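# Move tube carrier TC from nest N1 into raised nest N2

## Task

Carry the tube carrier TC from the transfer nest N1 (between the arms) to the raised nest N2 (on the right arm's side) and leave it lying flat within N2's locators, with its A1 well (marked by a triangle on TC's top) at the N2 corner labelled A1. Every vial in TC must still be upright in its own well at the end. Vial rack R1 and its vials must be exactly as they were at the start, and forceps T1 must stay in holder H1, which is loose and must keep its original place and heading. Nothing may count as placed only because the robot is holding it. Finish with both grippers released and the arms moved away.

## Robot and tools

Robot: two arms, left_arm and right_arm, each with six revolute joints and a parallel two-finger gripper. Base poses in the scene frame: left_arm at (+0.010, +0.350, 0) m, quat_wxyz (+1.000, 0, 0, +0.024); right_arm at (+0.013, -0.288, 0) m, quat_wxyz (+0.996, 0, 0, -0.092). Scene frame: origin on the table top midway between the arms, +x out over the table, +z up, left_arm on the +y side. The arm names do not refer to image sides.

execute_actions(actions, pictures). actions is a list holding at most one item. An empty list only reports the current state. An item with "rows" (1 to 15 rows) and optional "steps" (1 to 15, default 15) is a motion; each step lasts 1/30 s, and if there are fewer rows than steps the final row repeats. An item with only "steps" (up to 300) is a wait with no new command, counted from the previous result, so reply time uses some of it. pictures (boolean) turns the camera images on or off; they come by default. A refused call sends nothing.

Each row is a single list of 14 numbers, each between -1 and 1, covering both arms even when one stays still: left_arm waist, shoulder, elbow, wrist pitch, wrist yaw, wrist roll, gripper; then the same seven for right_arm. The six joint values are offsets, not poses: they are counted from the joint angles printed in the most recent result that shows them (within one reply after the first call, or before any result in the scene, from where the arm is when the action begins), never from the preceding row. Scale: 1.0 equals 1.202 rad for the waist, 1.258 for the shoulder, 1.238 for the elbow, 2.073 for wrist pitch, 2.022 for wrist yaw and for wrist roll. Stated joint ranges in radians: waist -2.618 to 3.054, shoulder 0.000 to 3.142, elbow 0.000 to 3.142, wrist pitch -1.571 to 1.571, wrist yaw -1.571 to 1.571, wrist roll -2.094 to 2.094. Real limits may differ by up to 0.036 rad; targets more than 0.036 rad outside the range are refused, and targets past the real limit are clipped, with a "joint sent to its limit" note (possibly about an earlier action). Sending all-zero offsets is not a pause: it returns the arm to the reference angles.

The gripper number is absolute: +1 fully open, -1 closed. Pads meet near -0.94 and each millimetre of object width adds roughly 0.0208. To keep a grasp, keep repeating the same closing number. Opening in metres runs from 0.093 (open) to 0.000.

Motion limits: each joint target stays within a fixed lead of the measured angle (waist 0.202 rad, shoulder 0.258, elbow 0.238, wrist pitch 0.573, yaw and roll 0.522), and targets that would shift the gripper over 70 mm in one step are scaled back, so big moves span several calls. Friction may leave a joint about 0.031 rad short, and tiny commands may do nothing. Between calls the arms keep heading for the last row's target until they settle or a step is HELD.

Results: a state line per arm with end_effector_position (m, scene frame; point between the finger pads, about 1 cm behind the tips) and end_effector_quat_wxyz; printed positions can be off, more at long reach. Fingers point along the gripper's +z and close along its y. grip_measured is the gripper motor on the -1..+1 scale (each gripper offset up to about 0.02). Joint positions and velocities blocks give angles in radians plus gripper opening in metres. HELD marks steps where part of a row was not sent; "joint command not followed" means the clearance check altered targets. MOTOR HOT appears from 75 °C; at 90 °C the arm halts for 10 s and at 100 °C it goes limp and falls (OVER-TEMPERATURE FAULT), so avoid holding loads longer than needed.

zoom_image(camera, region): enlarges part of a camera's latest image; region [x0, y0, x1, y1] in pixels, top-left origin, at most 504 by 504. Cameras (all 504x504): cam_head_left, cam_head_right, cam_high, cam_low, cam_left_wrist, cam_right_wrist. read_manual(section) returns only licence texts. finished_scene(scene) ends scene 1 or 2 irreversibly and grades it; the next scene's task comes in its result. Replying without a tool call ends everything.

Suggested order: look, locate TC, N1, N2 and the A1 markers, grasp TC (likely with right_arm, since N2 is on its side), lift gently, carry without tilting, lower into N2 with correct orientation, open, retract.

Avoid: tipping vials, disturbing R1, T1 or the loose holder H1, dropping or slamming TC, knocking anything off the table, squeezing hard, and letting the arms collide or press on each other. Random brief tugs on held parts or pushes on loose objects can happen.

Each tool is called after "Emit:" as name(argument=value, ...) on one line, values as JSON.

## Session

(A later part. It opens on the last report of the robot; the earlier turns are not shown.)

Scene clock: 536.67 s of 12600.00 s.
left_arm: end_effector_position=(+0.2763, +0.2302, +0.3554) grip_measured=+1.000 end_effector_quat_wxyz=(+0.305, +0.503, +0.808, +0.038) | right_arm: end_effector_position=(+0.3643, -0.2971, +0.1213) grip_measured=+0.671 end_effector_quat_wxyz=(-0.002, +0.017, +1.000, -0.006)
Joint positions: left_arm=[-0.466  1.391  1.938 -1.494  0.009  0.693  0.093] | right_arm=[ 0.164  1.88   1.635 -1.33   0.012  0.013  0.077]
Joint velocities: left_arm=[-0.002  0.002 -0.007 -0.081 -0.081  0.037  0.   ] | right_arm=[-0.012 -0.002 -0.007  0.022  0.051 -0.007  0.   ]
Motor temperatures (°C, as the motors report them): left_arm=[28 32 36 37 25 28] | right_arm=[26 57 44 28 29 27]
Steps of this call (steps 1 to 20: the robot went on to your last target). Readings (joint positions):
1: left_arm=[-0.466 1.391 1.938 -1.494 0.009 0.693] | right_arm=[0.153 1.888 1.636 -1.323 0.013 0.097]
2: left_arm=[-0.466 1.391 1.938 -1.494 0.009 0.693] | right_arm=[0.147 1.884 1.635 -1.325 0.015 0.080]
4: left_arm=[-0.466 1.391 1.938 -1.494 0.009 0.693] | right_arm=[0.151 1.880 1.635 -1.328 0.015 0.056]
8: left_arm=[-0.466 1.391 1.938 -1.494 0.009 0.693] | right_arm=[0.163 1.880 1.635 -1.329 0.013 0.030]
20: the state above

Emit:
execute_actions(actions=[{"rows": [[0,0,0,0,0,0,1, -0.004,-0.006,-0.001,-0.002,0,-0.003,0.64],[0,0,0,0,0,0,1, -0.015,-0.014,-0.002,-0.005,0,-0.01,0.64],[0,0,0,0,0,0,1, -0.034,-0.024,-0.004,-0.008,0,-0.022,0.64],[0,0,0,0,0,0,1, -0.059,-0.034,-0.007,-0.012,0,-0.038,0.64],[0,0,0,0,0,0,1, -0.09,-0.045,-0.011,-0.016,0,-0.058,0.64],[0,0,0,0,0,0,1, -0.124,-0.055,-0.015,-0.019,0,-0.08,0.64],[0,0,0,0,0,0,1, -0.16,-0.064,-0.02,-0.022,0,-0.103,0.64],[0,0,0,0,0,0,1, -0.198,-0.071,-0.024,-0.025,0,-0.127,0.64],[0,0,0,0,0,0,1, -0.234,-0.077,-0.029,-0.027,0,-0.151,0.64],[0,0,0,0,0,0,1, -0.268,-0.081,-0.033,-0.028,0,-0.173,0.64],[0,0,0,0,0,0,1, -0.299,-0.084,-0.037,-0.029,0,-0.192,0.64],[0,0,0,0,0,0,1, -0.324,-0.085,-0.04,-0.03,0,-0.209,0.64],[0,0,0,0,0,0,1, -0.343,-0.086,-0.042,-0.03,0,-0.221,0.64],[0,0,0,0,0,0,1, -0.354,-0.086,-0.043,-0.03,0,-0.228,0.64],[0,0,0,0,0,0,1, -0.358,-0.086,-0.044,-0.03,0,-0.2305,0.64]], "steps": 15}], pictures=false)

Emit:
execute_actions(actions=[{"steps": 24}])

Scene clock: 565.57 s of 12600.00 s.
left_arm: end_effector_position=(+0.2763, +0.2302, +0.3554) grip_measured=+1.000 end_effector_quat_wxyz=(+0.305, +0.503, +0.808, +0.038) | right_arm: end_effector_position=(+0.3137, -0.4351, +0.1425) grip_measured=+0.671 end_effector_quat_wxyz=(+0.008, +0.054, +0.998, -0.012)
Joint positions: left_arm=[-0.466  1.391  1.938 -1.494  0.009  0.693  0.093] | right_arm=[-0.263  1.79   1.604 -1.361  0.016 -0.339  0.077]
Joint velocities: left_arm=[-0.012  0.002  0.007  0.007 -0.022  0.051  0.   ] | right_arm=[-0.554 -0.027 -0.09  -0.051  0.125 -0.637 -0.   ]
Motor temperatures (°C, as the motors report them): left_arm=[28 32 36 37 25 28] | right_arm=[26 56 42 28 29 27]
Steps of this call (steps 1 to 15: the robot went on to your last target; steps 16 to 90: nothing new was sent; then 25.40 s passed at rest; steps 91 to 105: all 15 steps of this action). Readings (joint positions):
91: left_arm=[-0.466 1.391 1.938 -1.494 0.009 0.693] | right_arm=[0.164 1.880 1.635 -1.330 0.012 0.012]
92: left_arm=[-0.466 1.391 1.938 -1.494 0.009 0.693] | right_arm=[0.163 1.880 1.635 -1.330 0.012 0.010]
94: left_arm=[-0.466 1.391 1.938 -1.494 0.009 0.693] | right_arm=[0.150 1.879 1.635 -1.330 0.009 -0.007]
98: left_arm=[-0.466 1.391 1.938 -1.494 0.009 0.693] | right_arm=[0.031 1.845 1.628 -1.337 0.001 -0.103]
105: the state above

Scene clock: 566.37 s of 12600.00 s.
left_arm: end_effector_position=(+0.2763, +0.2302, +0.3554) grip_measured=+1.000 end_effector_quat_wxyz=(+0.305, +0.503, +0.808, +0.038) | right_arm: end_effector_position=(+0.3067, -0.4363, +0.1402) grip_measured=+0.671 end_effector_quat_wxyz=(-0.004, +0.006, +1.000, -0.008)
Joint positions: left_arm=[-0.466  1.391  1.938 -1.494  0.009  0.693  0.093] | right_arm=[-0.274  1.79   1.595 -1.376  0.019 -0.447  0.077]
Joint velocities: left_arm=[-0.002  0.012 -0.012  0.037  0.037 -0.051  0.   ] | right_arm=[-0.007 -0.027  0.002  0.007 -0.022 -0.051 -0.001]
Motor temperatures (°C, as the motors report them): left_arm=[28 32 36 37 25 28] | right_arm=[26 56 42 28 29 27]
Steps of this call (steps 1 to 24: the robot went on to your last target). Readings (joint positions):
1: left_arm=[-0.466 1.391 1.938 -1.494 0.009 0.693] | right_arm=[-0.276 1.790 1.602 -1.365 0.019 -0.360]
2: left_arm=[-0.466 1.391 1.938 -1.494 0.009 0.693] | right_arm=[-0.281 1.790 1.599 -1.368 0.020 -0.377]
4: left_arm=[-0.466 1.391 1.938 -1.494 0.009 0.693] | right_arm=[-0.279 1.790 1.596 -1.373 0.020 -0.403]
8: left_arm=[-0.466 1.391 1.938 -1.494 0.009 0.693] | right_arm=[-0.274 1.790 1.595 -1.376 0.019 -0.430]
24: the state above

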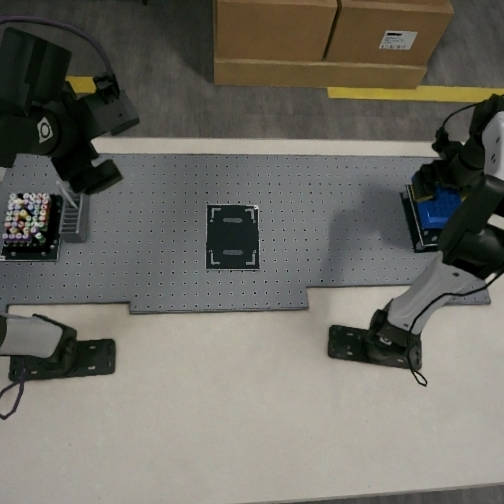

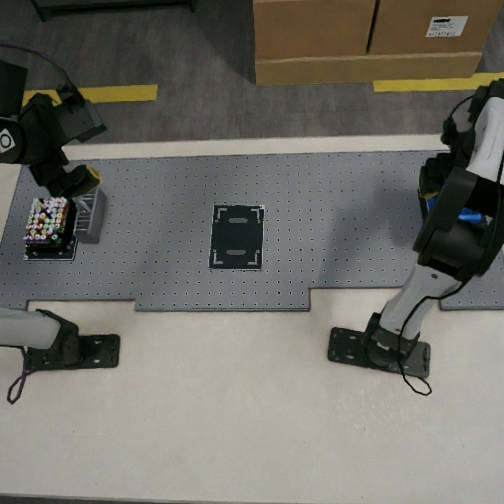

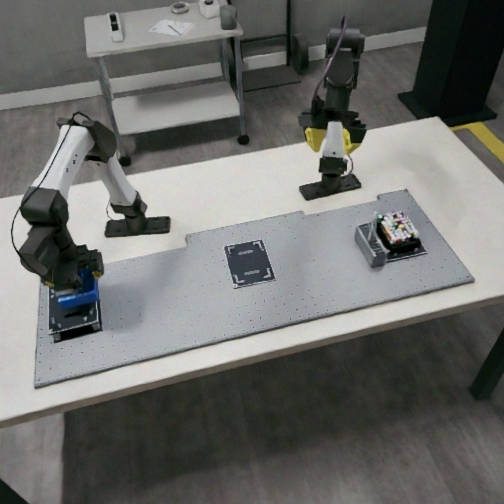

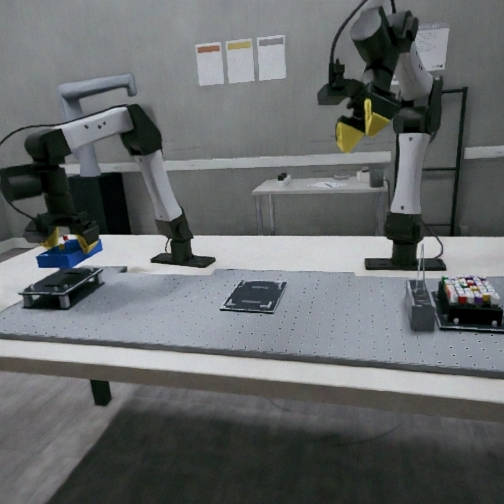

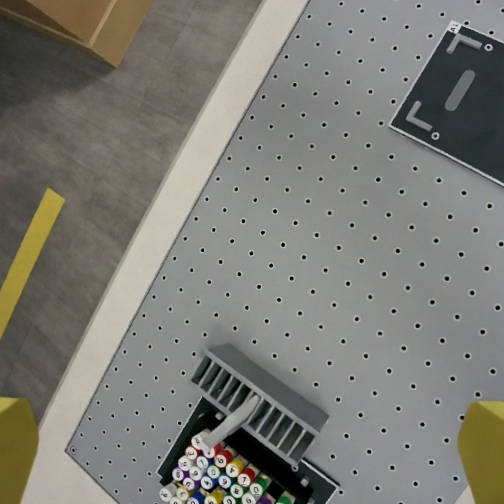

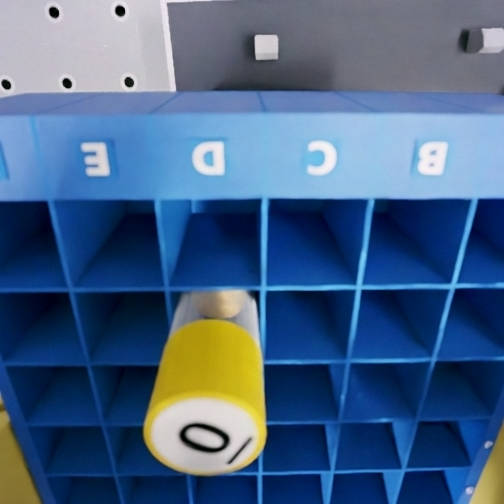

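Emit:
execute_actions(actions=[{"rows": [[0,0,0,0,0,0,1, -0.004,0.004,0.005,0.001,-0.002,-0.003,0.64],[0,0,0,0,0,0,1, -0.012,0.011,0.012,0.003,-0.004,-0.009,0.64],[0,0,0,0,0,0,1, -0.022,0.021,0.021,0.005,-0.006,-0.016,0.64],[0,0,0,0,0,0,1, -0.033,0.032,0.031,0.007,-0.008,-0.025,0.64],[0,0,0,0,0,0,1, -0.045,0.043,0.041,0.01,-0.01,-0.033,0.64],[0,0,0,0,0,0,1, -0.055,0.053,0.05,0.012,-0.012,-0.041,0.64],[0,0,0,0,0,0,1, -0.064,0.061,0.057,0.014,-0.013,-0.048,0.64],[0,0,0,0,0,0,1, -0.07,0.067,0.062,0.015,-0.014,-0.053,0.64],[0,0,0,0,0,0,1, -0.074,0.071,0.065,0.016,-0.015,-0.055,0.64],[0,0,0,0,0,0,1, -0.075,0.072,0.0665,0.016,-0.015,-0.056,0.64]], "steps": 15}], pictures=false)

Emit:
execute_actions(actions=[{"steps": 12}])

Scene clock: 604.30 s of 12600.00 s.
left_arm: end_effector_position=(+0.2763, +0.2302, +0.3554) grip_measured=+1.000 end_effector_quat_wxyz=(+0.305, +0.503, +0.808, +0.038) | right_arm: end_effector_position=(+0.3112, -0.4705, +0.1270) grip_measured=+0.671 end_effector_quat_wxyz=(-0.003, +0.003, +1.000, +0.001)
Joint positions: left_arm=[-0.466  1.391  1.938 -1.494  0.009  0.693  0.093] | right_arm=[-0.364  1.876  1.652 -1.353  0.001 -0.543  0.077]
Joint velocities: left_arm=[-0.007 -0.027  0.002  0.022  0.051  0.066  0.   ] | right_arm=[ 0.002 -0.007 -0.007 -0.037 -0.066 -0.095  0.   ]
Motor temperatures (°C, as the motors report them): left_arm=[28 32 36 38 25 28] | right_arm=[26 54 41 28 29 27]
Steps of this call (steps 1 to 15: the robot went on to your last target; steps 16 to 90: nothing new was sent; then 34.43 s passed at rest; steps 91 to 105: all 15 steps of this action). Readings (joint positions):
91: left_arm=[-0.466 1.391 1.938 -1.494 0.009 0.693] | right_arm=[-0.274 1.790 1.595 -1.376 0.019 -0.448]
92: left_arm=[-0.466 1.391 1.938 -1.494 0.009 0.693] | right_arm=[-0.274 1.790 1.595 -1.376 0.019 -0.449]
94: left_arm=[-0.466 1.391 1.938 -1.494 0.009 0.693] | right_arm=[-0.282 1.795 1.598 -1.377 0.014 -0.460]
98: left_arm=[-0.466 1.391 1.938 -1.494 0.009 0.693] | right_arm=[-0.329 1.841 1.638 -1.370 0.005 -0.502]
105: the state above

Scene clock: 604.70 s of 12600.00 s.
left_arm: end_effector_position=(+0.2763, +0.2302, +0.3554) grip_measured=+1.000 end_effector_quat_wxyz=(+0.305, +0.503, +0.808, +0.038) | right_arm: end_effector_position=(+0.3115, -0.4700, +0.1270) grip_measured=+0.671 end_effector_quat_wxyz=(-0.002, -0.003, +1.000, +0.003)
Joint positions: left_arm=[-0.466  1.391  1.938 -1.494  0.009  0.693  0.093] | right_arm=[-0.364  1.876  1.652 -1.353 -0.003 -0.554  0.077]
Joint velocities: left_arm=[ 0.002  0.012 -0.012  0.007 -0.081  0.007  0.   ] | right_arm=[ 0.002  0.012  0.007 -0.022 -0.037  0.022 -0.001]
Motor temperatures (°C, as the motors report them): left_arm=[28 32 36 38 25 28] | right_arm=[26 54 41 28 29 27]
Steps of this call (steps 1 to 12: the robot went on to your last target). Readings (joint positions):
1: left_arm=[-0.466 1.391 1.938 -1.494 0.009 0.693] | right_arm=[-0.364 1.876 1.652 -1.353 0.000 -0.546]
2: left_arm=[-0.466 1.391 1.938 -1.494 0.009 0.693] | right_arm=[-0.364 1.876 1.652 -1.353 -0.000 -0.547]
4: left_arm=[-0.466 1.391 1.938 -1.494 0.009 0.693] | right_arm=[-0.364 1.876 1.652 -1.353 -0.002 -0.550]
8: left_arm=[-0.466 1.391 1.938 -1.494 0.009 0.693] | right_arm=[-0.364 1.876 1.652 -1.353 -0.002 -0.553]
12: the state above

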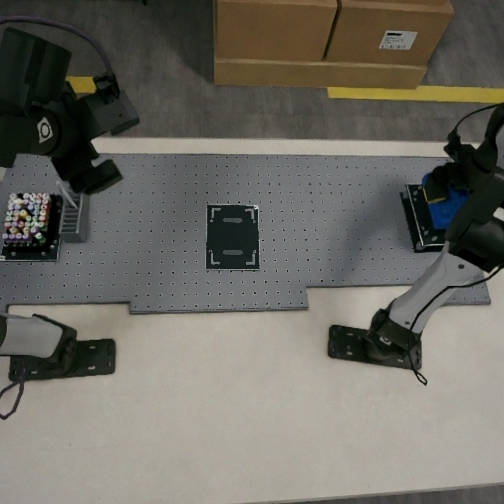

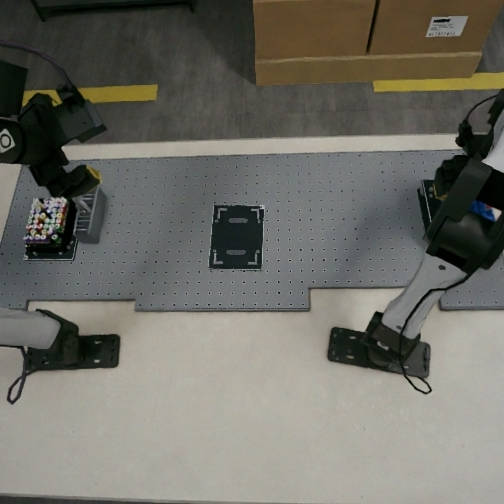

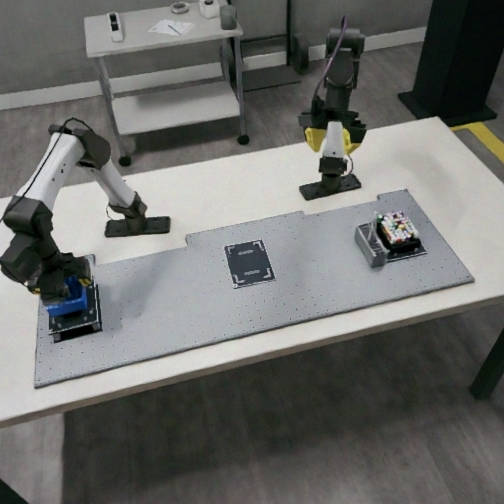

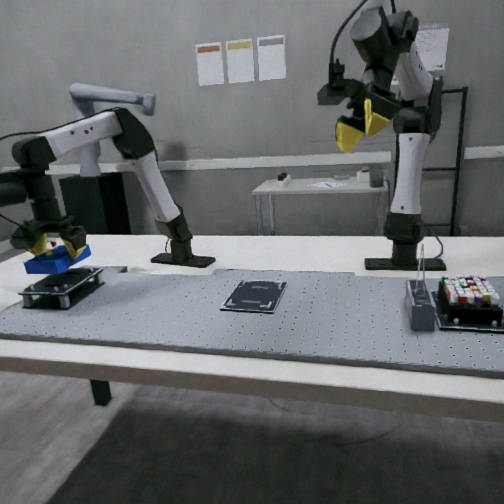

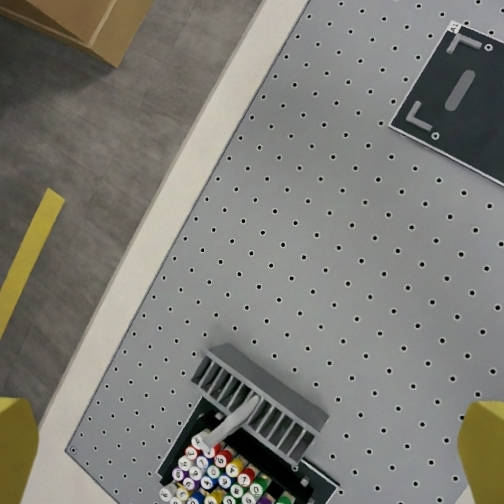

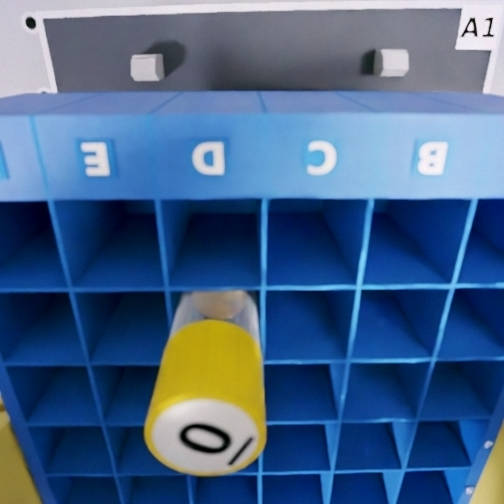

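Emit:
execute_actions(actions=[{"rows": [[0,0,0,0,0,0,1, -0.004,0,-0.006,0.004,0,-0.004,0.64],[0,0,0,0,0,0,1, -0.008,0,-0.016,0.01,0,-0.009,0.64],[0,0,0,0,0,0,1, -0.012,0,-0.028,0.018,0,-0.014,0.64],[0,0,0,0,0,0,1, -0.015,0,-0.04,0.026,0,-0.018,0.64],[0,0,0,0,0,0,1, -0.015,0,-0.052,0.034,0,-0.02,0.64],[0,0,0,0,0,0,1, -0.015,0,-0.062,0.041,0,-0.02,0.64],[0,0,0,0,0,0,1, -0.015,0,-0.07,0.046,0,-0.02,0.64]], "steps": 15}], pictures=false)

Emit:
execute_actions(actions=[{"steps": 6}])

Scene clock: 641.30 s of 12600.00 s.
left_arm: end_effector_position=(+0.2763, +0.2302, +0.3554) grip_measured=+1.000 end_effector_quat_wxyz=(+0.305, +0.503, +0.808, +0.038) | right_arm: end_effector_position=(+0.3092, -0.4732, +0.1081) grip_measured=+0.671 end_effector_quat_wxyz=(-0.002, -0.014, +1.000, +0.003)
Joint positions: left_arm=[-0.466  1.391  1.938 -1.494  0.009  0.693  0.093] | right_arm=[-0.376  1.876  1.577 -1.278 -0.003 -0.587  0.077]
Joint velocities: left_arm=[ 0.017  0.002  0.012  0.007  0.051 -0.007  0.   ] | right_arm=[-0.007  0.022  0.002  0.037  0.11  -0.081 -0.001]
Motor temperatures (°C, as the motors report them): left_arm=[28 32 36 38 25 28] | right_arm=[26 51 45 28 29 27]
Steps of this call (steps 1 to 30: the robot went on to your last target; steps 31 to 90: nothing new was sent; then 33.10 s passed at rest; steps 91 to 105: all 15 steps of this action). Readings (joint positions):
91: left_arm=[-0.466 1.391 1.938 -1.494 0.009 0.693] | right_arm=[-0.364 1.876 1.652 -1.353 -0.003 -0.555]
92: left_arm=[-0.466 1.391 1.938 -1.494 0.009 0.693] | right_arm=[-0.364 1.876 1.652 -1.352 -0.003 -0.557]
94: left_arm=[-0.466 1.391 1.938 -1.494 0.009 0.693] | right_arm=[-0.366 1.876 1.642 -1.341 -0.003 -0.565]
98: left_arm=[-0.466 1.391 1.938 -1.494 0.009 0.693] | right_arm=[-0.374 1.876 1.591 -1.302 -0.003 -0.579]
105: the state above

Scene clock: 641.50 s of 12600.00 s.
left_arm: end_effector_position=(+0.2763, +0.2302, +0.3554) grip_measured=+1.000 end_effector_quat_wxyz=(+0.305, +0.503, +0.808, +0.038) | right_arm: end_effector_position=(+0.3105, -0.4740, +0.1081) grip_measured=+0.671 end_effector_quat_wxyz=(+0.001, -0.014, +1.000, +0.001)
Joint positions: left_arm=[-0.466  1.391  1.938 -1.494  0.009  0.693  0.093] | right_arm=[-0.376  1.876  1.577 -1.271 -0.003 -0.589  0.077]
Joint velocities: left_arm=[-0.007 -0.007  0.002  0.007  0.007  0.022  0.   ] | right_arm=[-0.007  0.012 -0.007  0.007  0.007 -0.007 -0.001]
Motor temperatures (°C, as the motors report them): left_arm=[28 32 36 38 25 28] | right_arm=[26 51 45 28 29 27]
Steps of this call (steps 1 to 6: the robot went on to your last target). Readings (joint positions):
1: left_arm=[-0.466 1.391 1.938 -1.494 0.009 0.693] | right_arm=[-0.376 1.876 1.577 -1.276 -0.003 -0.588]
2: left_arm=[-0.466 1.391 1.938 -1.494 0.009 0.693] | right_arm=[-0.376 1.876 1.577 -1.275 -0.003 -0.588]
4: left_arm=[-0.466 1.391 1.938 -1.494 0.009 0.693] | right_arm=[-0.376 1.876 1.577 -1.273 -0.003 -0.588]
6: the state above

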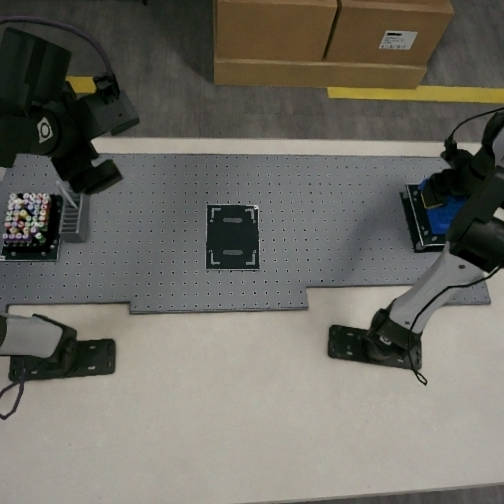

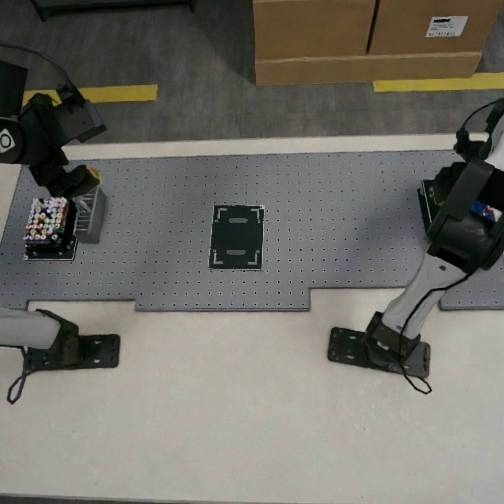

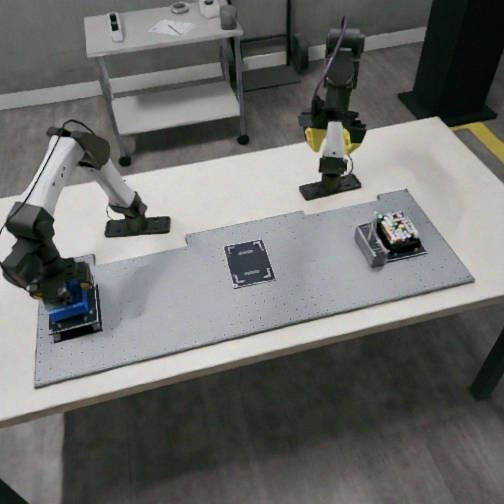

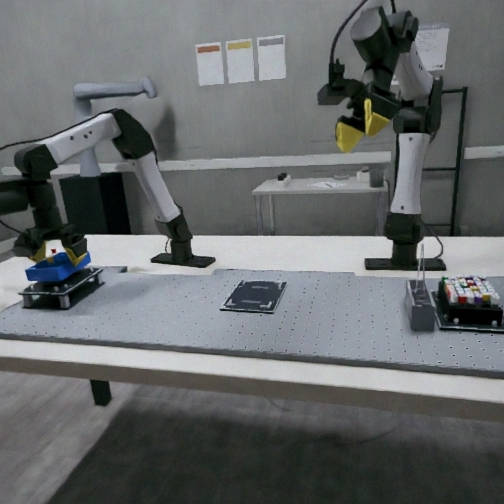

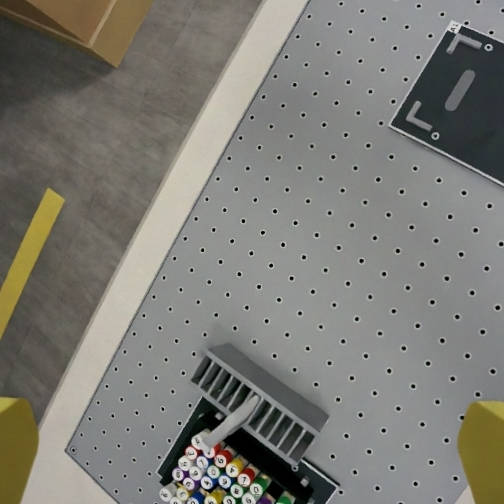

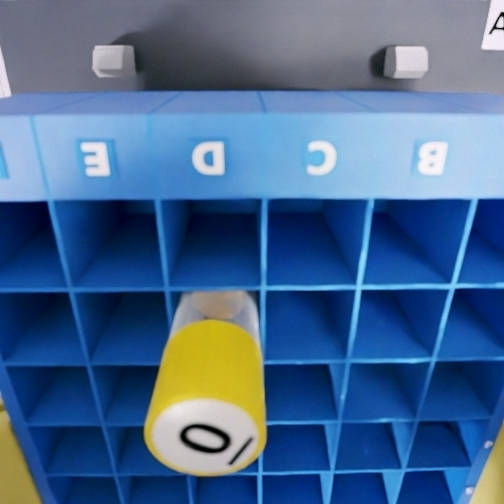

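Emit:
execute_actions(actions=[{"rows": [[0,0,0,0,0,0,1, 0,0.004,-0.006,0.004,0,0,0.64],[0,0,0,0,0,0,1, 0,0.008,-0.014,0.01,0,0,0.64],[0,0,0,0,0,0,1, 0,0.011,-0.024,0.017,0,0,0.64],[0,0,0,0,0,0,1, 0,0.013,-0.034,0.024,0,0,0.64],[0,0,0,0,0,0,1, 0,0.0145,-0.043,0.03,0,0,0.64],[0,0,0,0,0,0,1, 0,0.0145,-0.0485,0.034,0,0,0.64]], "steps": 15}])

Scene clock: 675.60 s of 12600.00 s.
left_arm: end_effector_position=(+0.2763, +0.2302, +0.3554) grip_measured=+1.000 end_effector_quat_wxyz=(+0.305, +0.503, +0.808, +0.038) | right_arm: end_effector_position=(+0.3092, -0.4736, +0.0964) grip_measured=+0.671 end_effector_quat_wxyz=(-0.002, -0.014, +1.000, +0.002)
Joint positions: left_arm=[-0.466  1.391  1.938 -1.494  0.009  0.693  0.093] | right_arm=[-0.376  1.88   1.536 -1.232 -0.001 -0.588  0.077]
Joint velocities: left_arm=[-0.002  0.007  0.002 -0.022 -0.022  0.051  0.   ] | right_arm=[-0.017 -0.012  0.007  0.022 -0.007 -0.022 -0.001]
Motor temperatures (°C, as the motors report them): left_arm=[28 32 37 38 25 28] | right_arm=[26 51 43 28 29 27]
Steps of this call (steps 1 to 15: the robot went on to your last target; steps 16 to 90: nothing new was sent; then 30.60 s passed at rest; steps 91 to 105: all 15 steps of this action). Readings (joint positions):
91: left_arm=[-0.466 1.391 1.938 -1.494 0.009 0.693] | right_arm=[-0.376 1.876 1.577 -1.270 -0.003 -0.589]
92: left_arm=[-0.466 1.391 1.938 -1.494 0.009 0.693] | right_arm=[-0.376 1.876 1.577 -1.270 -0.003 -0.589]
94: left_arm=[-0.466 1.391 1.938 -1.494 0.009 0.693] | right_arm=[-0.376 1.876 1.570 -1.260 -0.003 -0.589]
98: left_arm=[-0.466 1.391 1.938 -1.494 0.009 0.693] | right_arm=[-0.376 1.879 1.537 -1.234 -0.003 -0.589]
105: the state above

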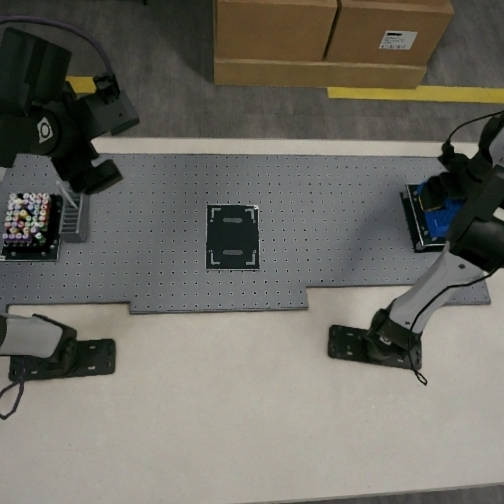

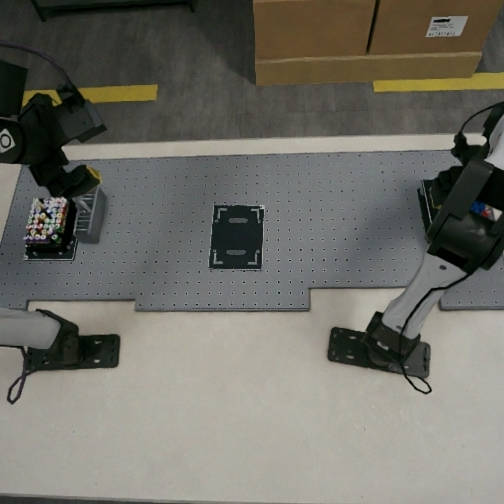

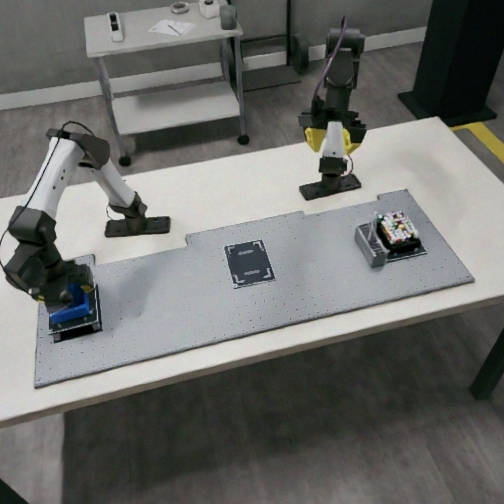

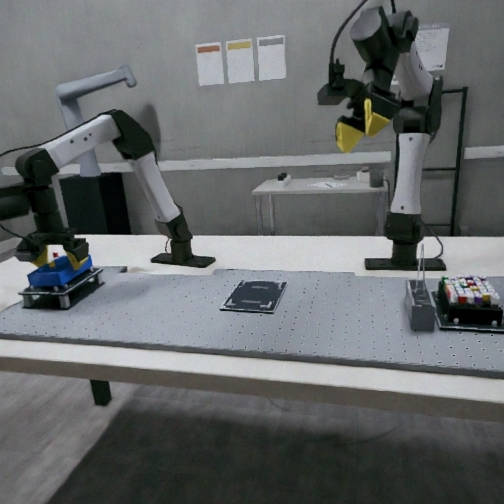

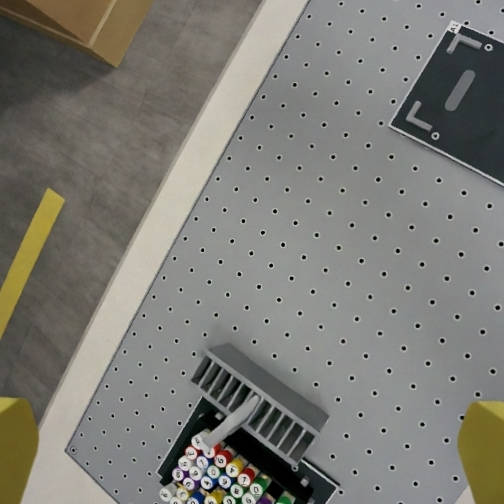

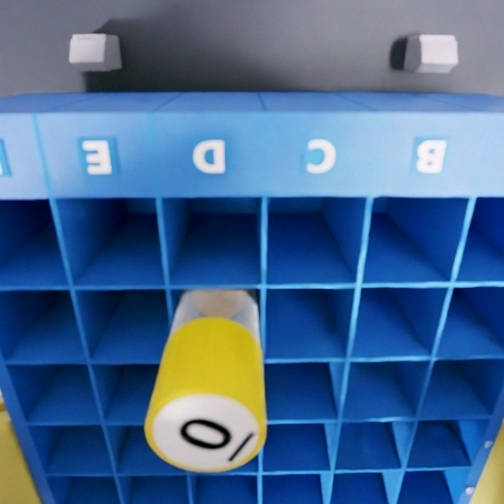

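Emit:
execute_actions(actions=[], pictures=false)

Scene clock: 710.27 s of 12600.00 s.
left_arm: end_effector_position=(+0.2763, +0.2302, +0.3554) grip_measured=+1.000 end_effector_quat_wxyz=(+0.305, +0.503, +0.808, +0.038) | right_arm: end_effector_position=(+0.3092, -0.4736, +0.0964) grip_measured=+0.671 end_effector_quat_wxyz=(-0.002, -0.014, +1.000, +0.002)
Joint positions: left_arm=[-0.466  1.391  1.938 -1.494  0.009  0.693  0.093] | right_arm=[-0.376  1.88   1.536 -1.232 -0.001 -0.588  0.077]
Joint velocities: left_arm=[-0.027  0.012  0.002 -0.066 -0.037  0.007  0.   ] | right_arm=[-0.002 -0.017  0.017  0.022 -0.007  0.007 -0.   ]
Motor temperatures (°C, as the motors report them): left_arm=[28 32 37 38 25 28] | right_arm=[26 49 42 29 29 27]
Steps of this call (steps 1 to 15: the robot went on to your last target; steps 16 to 90: nothing new was sent; then 31.67 s passed at rest). Readings (joint positions):
1: left_arm=[-0.466 1.391 1.938 -1.494 0.009 0.693] | right_arm=[-0.376 1.880 1.536 -1.232 -0.001 -0.588]
2: left_arm=[-0.466 1.391 1.938 -1.494 0.009 0.693] | right_arm=[-0.376 1.880 1.536 -1.232 -0.001 -0.588]
4: left_arm=[-0.466 1.391 1.938 -1.494 0.009 0.693] | right_arm=[-0.376 1.880 1.536 -1.232 -0.001 -0.588]
8: left_arm=[-0.466 1.391 1.938 -1.494 0.009 0.693] | right_arm=[-0.376 1.880 1.536 -1.232 -0.001 -0.588]
90: the state above
All arms were judged still, so your last target was given up. Only a new action makes them travel on or press farther. Fingers that are still opening or closing keep moving.

Emit:
execute_actions(actions=[{"rows": [[0,0,0,0,0,0,1, 0,0,0.012,-0.003,0,0,0.64],[0,0,0,0,0,0,1, 0,0,0.024,-0.006,0,0,0.64],[0,0,0,0,0,0,1, 0,0.004,0.034,-0.009,0,0,0.64],[0,0,0,0,0,0,1, 0.003,0.009,0.041,-0.012,0,0,0.64],[0,0,0,0,0,0,1, 0.006,0.014,0.041,-0.0135,0,0,0.64],[0,0,0,0,0,0,1, 0.009,0.018,0.041,-0.0135,0,0,0.64],[0,0,0,0,0,0,1, 0.01,0.02,0.041,-0.0135,0,0,0.64]], "steps": 15}])

Scene clock: 721.40 s of 12600.00 s.
left_arm: end_effector_position=(+0.2763, +0.2302, +0.3554) grip_measured=+1.000 end_effector_quat_wxyz=(+0.305, +0.503, +0.808, +0.038) | right_arm: end_effector_position=(+0.3142, -0.4749, +0.0994) grip_measured=+0.671 end_effector_quat_wxyz=(-0.000, -0.016, +1.000, +0.001)
Joint positions: left_arm=[-0.466  1.391  1.938 -1.494  0.009  0.693  0.093] | right_arm=[-0.371  1.894  1.566 -1.244 -0.001 -0.588  0.077]
Joint velocities: left_arm=[ 0.002 -0.012  0.002 -0.037 -0.037  0.022  0.   ] | right_arm=[-0.017  0.042 -0.022 -0.037 -0.037  0.007 -0.001]
Motor temperatures (°C, as the motors report them): left_arm=[28 32 37 38 25 28] | right_arm=[26 49 42 29 29 27]
Steps of this call (steps 1 to 90: nothing new was sent; then 7.63 s passed at rest; steps 91 to 105: all 15 steps of this action). Readings (joint positions):
91: left_arm=[-0.466 1.391 1.938 -1.494 0.009 0.693] | right_arm=[-0.376 1.880 1.536 -1.233 -0.001 -0.588]
92: left_arm=[-0.466 1.391 1.938 -1.494 0.009 0.693] | right_arm=[-0.376 1.880 1.539 -1.235 -0.001 -0.588]
94: left_arm=[-0.466 1.391 1.938 -1.494 0.009 0.693] | right_arm=[-0.376 1.880 1.548 -1.240 -0.001 -0.588]
98: left_arm=[-0.466 1.391 1.938 -1.494 0.009 0.693] | right_arm=[-0.375 1.880 1.565 -1.241 -0.001 -0.588]
105: the state above

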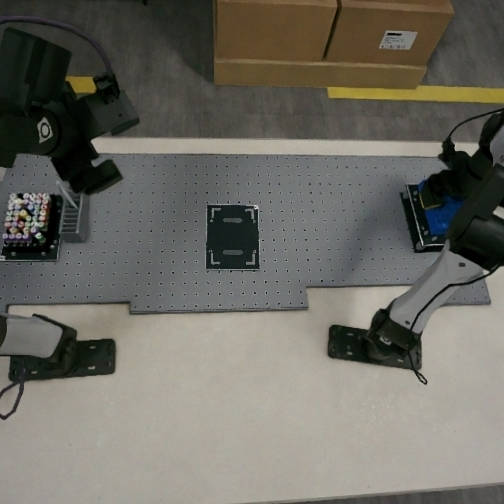

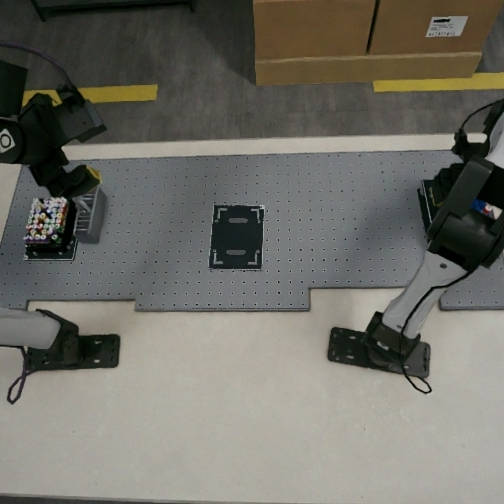

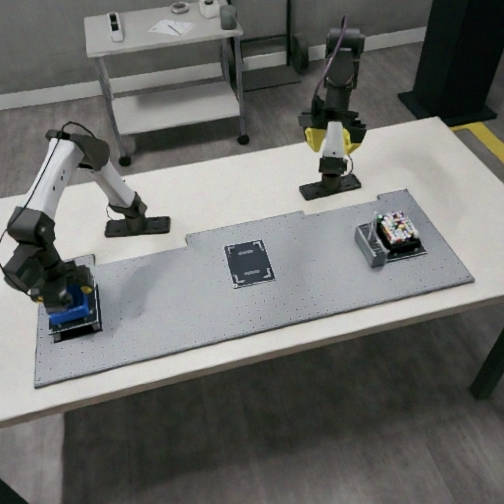

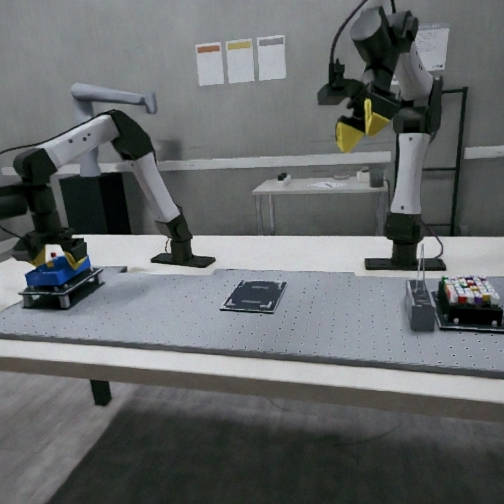

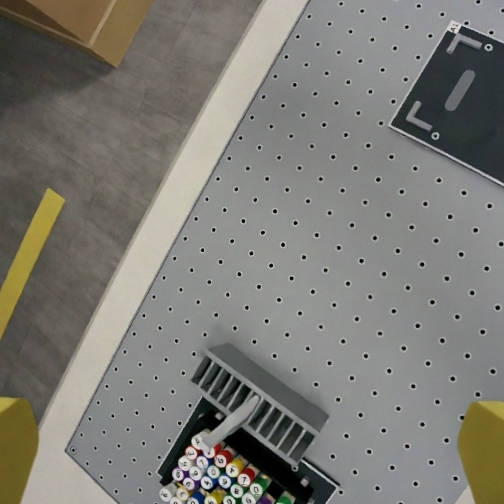

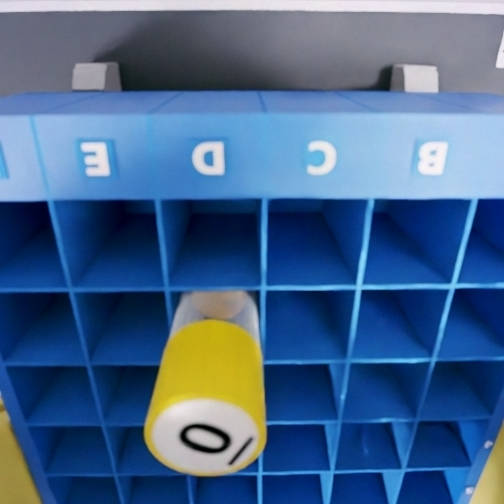

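Emit:
execute_actions(actions=[])

Scene clock: 736.33 s of 12600.00 s.
left_arm: end_effector_position=(+0.2763, +0.2302, +0.3554) grip_measured=+1.000 end_effector_quat_wxyz=(+0.305, +0.503, +0.808, +0.038) | right_arm: end_effector_position=(+0.3141, -0.4748, +0.0990) grip_measured=+0.671 end_effector_quat_wxyz=(-0.001, -0.016, +1.000, +0.001)
Joint positions: left_arm=[-0.466  1.391  1.938 -1.494  0.009  0.693  0.093] | right_arm=[-0.371  1.895  1.566 -1.245 -0.001 -0.588  0.077]
Joint velocities: left_arm=[-0.002  0.017  0.002  0.007 -0.022 -0.037  0.   ] | right_arm=[-0.002  0.007  0.007 -0.022  0.022 -0.066  0.   ]
Motor temperatures (°C, as the motors report them): left_arm=[28 32 37 38 25 28] | right_arm=[26 49 43 28 29 27]
Steps of this call (steps 1 to 15: the robot went on to your last target; steps 16 to 90: nothing new was sent; then 11.93 s passed at rest). Readings (joint positions):
1: left_arm=[-0.466 1.391 1.938 -1.494 0.009 0.693] | right_arm=[-0.371 1.895 1.566 -1.244 -0.001 -0.588]
2: left_arm=[-0.466 1.391 1.938 -1.494 0.009 0.693] | right_arm=[-0.371 1.895 1.566 -1.244 -0.001 -0.588]
4: left_arm=[-0.466 1.391 1.938 -1.494 0.009 0.693] | right_arm=[-0.371 1.895 1.566 -1.244 -0.001 -0.588]
8: left_arm=[-0.466 1.391 1.938 -1.494 0.009 0.693] | right_arm=[-0.371 1.895 1.566 -1.244 -0.001 -0.588]
90: the state above
All arms were judged still, so your last target was given up. Only a new action makes them travel on or press farther. Fingers that are still opening or closing keep moving.

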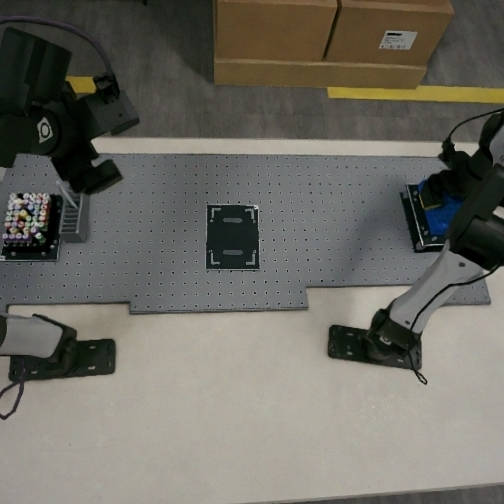

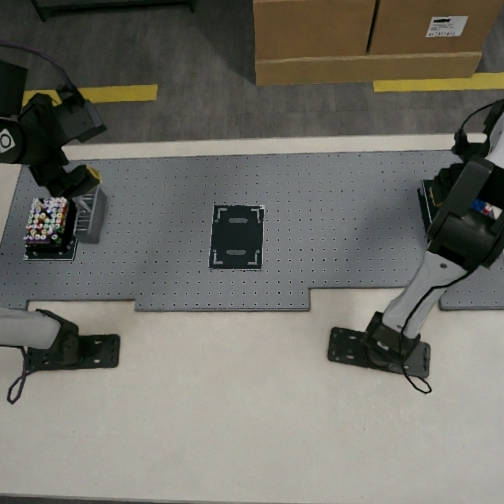

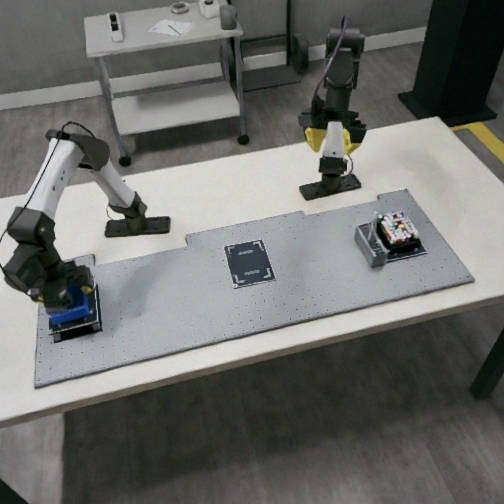

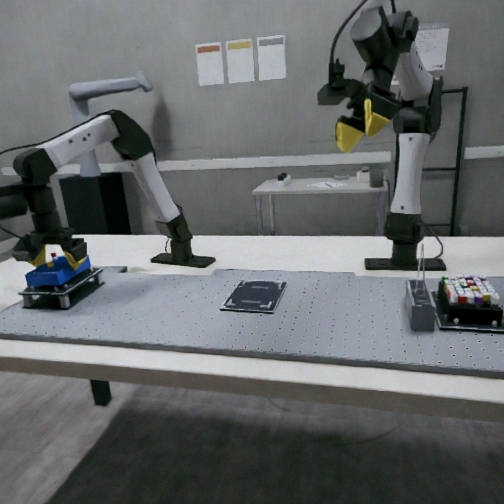

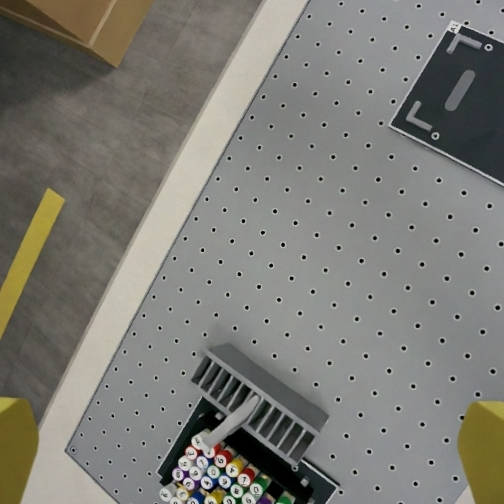

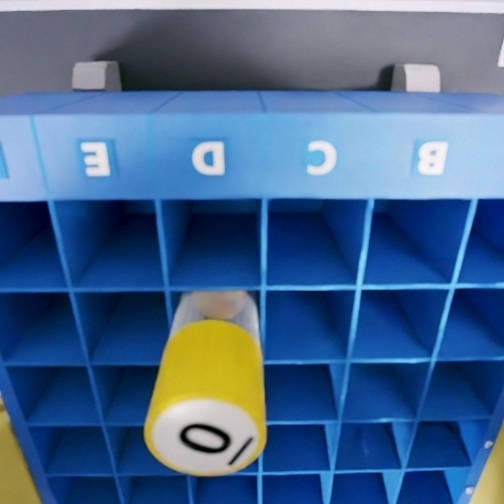

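Emit:
execute_actions(actions=[{"rows": [[0,0,0,0,0,0,1, 0,-0.006,0,0,0,0,0.64],[0,0,0,0,0,0,1, 0,-0.012,0,0,0,0,0.64],[0,0,0,0,0,0,1, 0,-0.017,0,0,0,0,0.64],[0,0,0,0,0,0,1, 0,-0.021,0,0,0,0,0.64]], "steps": 15}])

Scene clock: 747.20 s of 12600.00 s.
left_arm: end_effector_position=(+0.2763, +0.2302, +0.3554) grip_measured=+1.000 end_effector_quat_wxyz=(+0.305, +0.503, +0.808, +0.038) | right_arm: end_effector_position=(+0.3141, -0.4748, +0.0990) grip_measured=+0.671 end_effector_quat_wxyz=(-0.001, -0.016, +1.000, +0.001)
Joint positions: left_arm=[-0.466  1.391  1.938 -1.494  0.009  0.693  0.093] | right_arm=[-0.371  1.895  1.566 -1.245 -0.001 -0.588  0.077]
Joint velocities: left_arm=[-0.017  0.027  0.002  0.051  0.022 -0.037  0.   ] | right_arm=[-0.012 -0.002  0.012  0.066  0.081 -0.066 -0.001]
Motor temperatures (°C, as the motors report them): left_arm=[28 32 37 38 25 28] | right_arm=[26 49 44 28 29 27]
Steps of this call (steps 1 to 90: nothing new was sent; then 7.37 s passed at rest; steps 91 to 105: all 15 steps of this action). Readings (joint positions):
91: left_arm=[-0.466 1.391 1.938 -1.494 0.009 0.693] | right_arm=[-0.371 1.895 1.566 -1.245 -0.001 -0.588]
92: left_arm=[-0.466 1.391 1.938 -1.494 0.009 0.693] | right_arm=[-0.371 1.895 1.566 -1.245 -0.001 -0.588]
94: left_arm=[-0.466 1.391 1.938 -1.494 0.009 0.693] | right_arm=[-0.371 1.895 1.566 -1.245 -0.001 -0.588]
98: left_arm=[-0.466 1.391 1.938 -1.494 0.009 0.693] | right_arm=[-0.371 1.895 1.566 -1.245 -0.001 -0.588]
105: the state above

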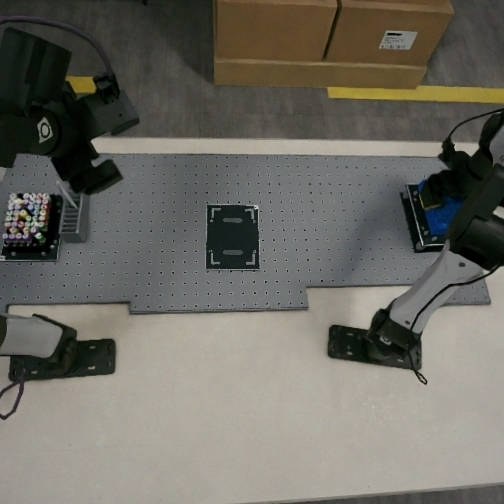

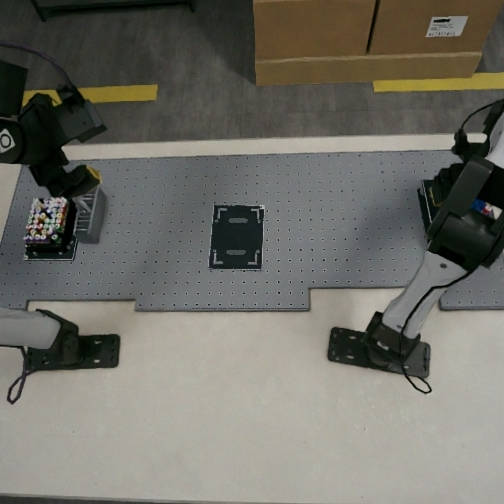

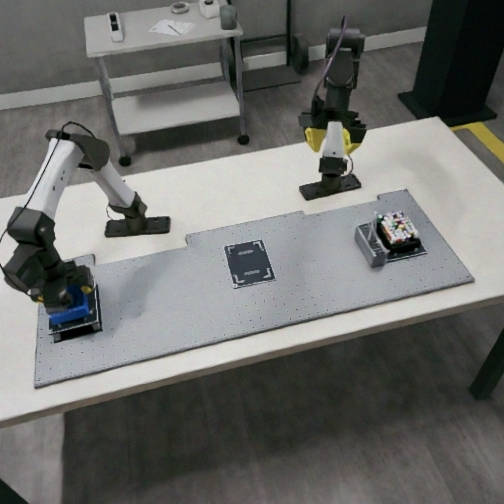

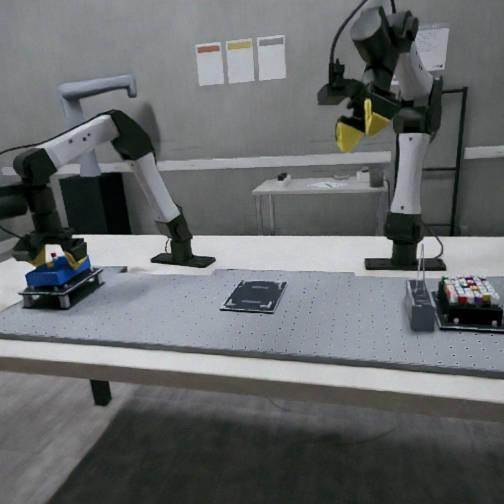

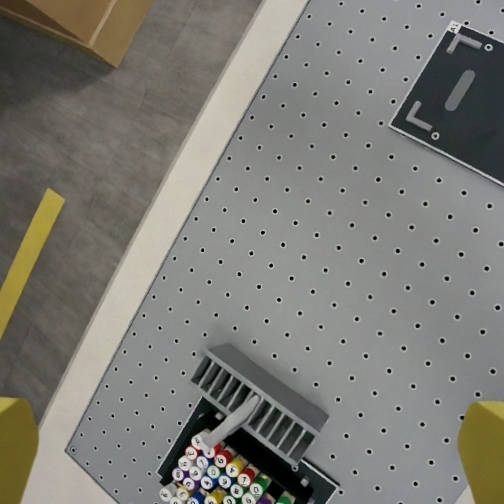

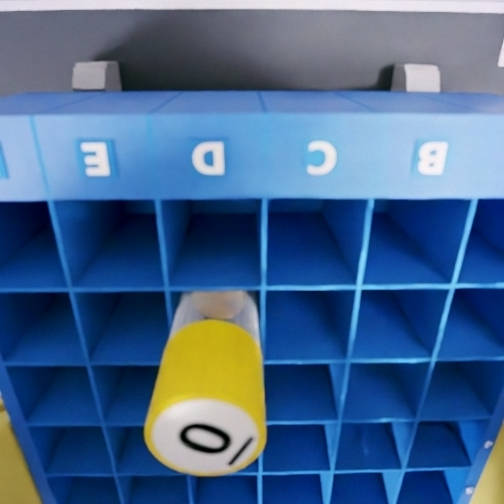

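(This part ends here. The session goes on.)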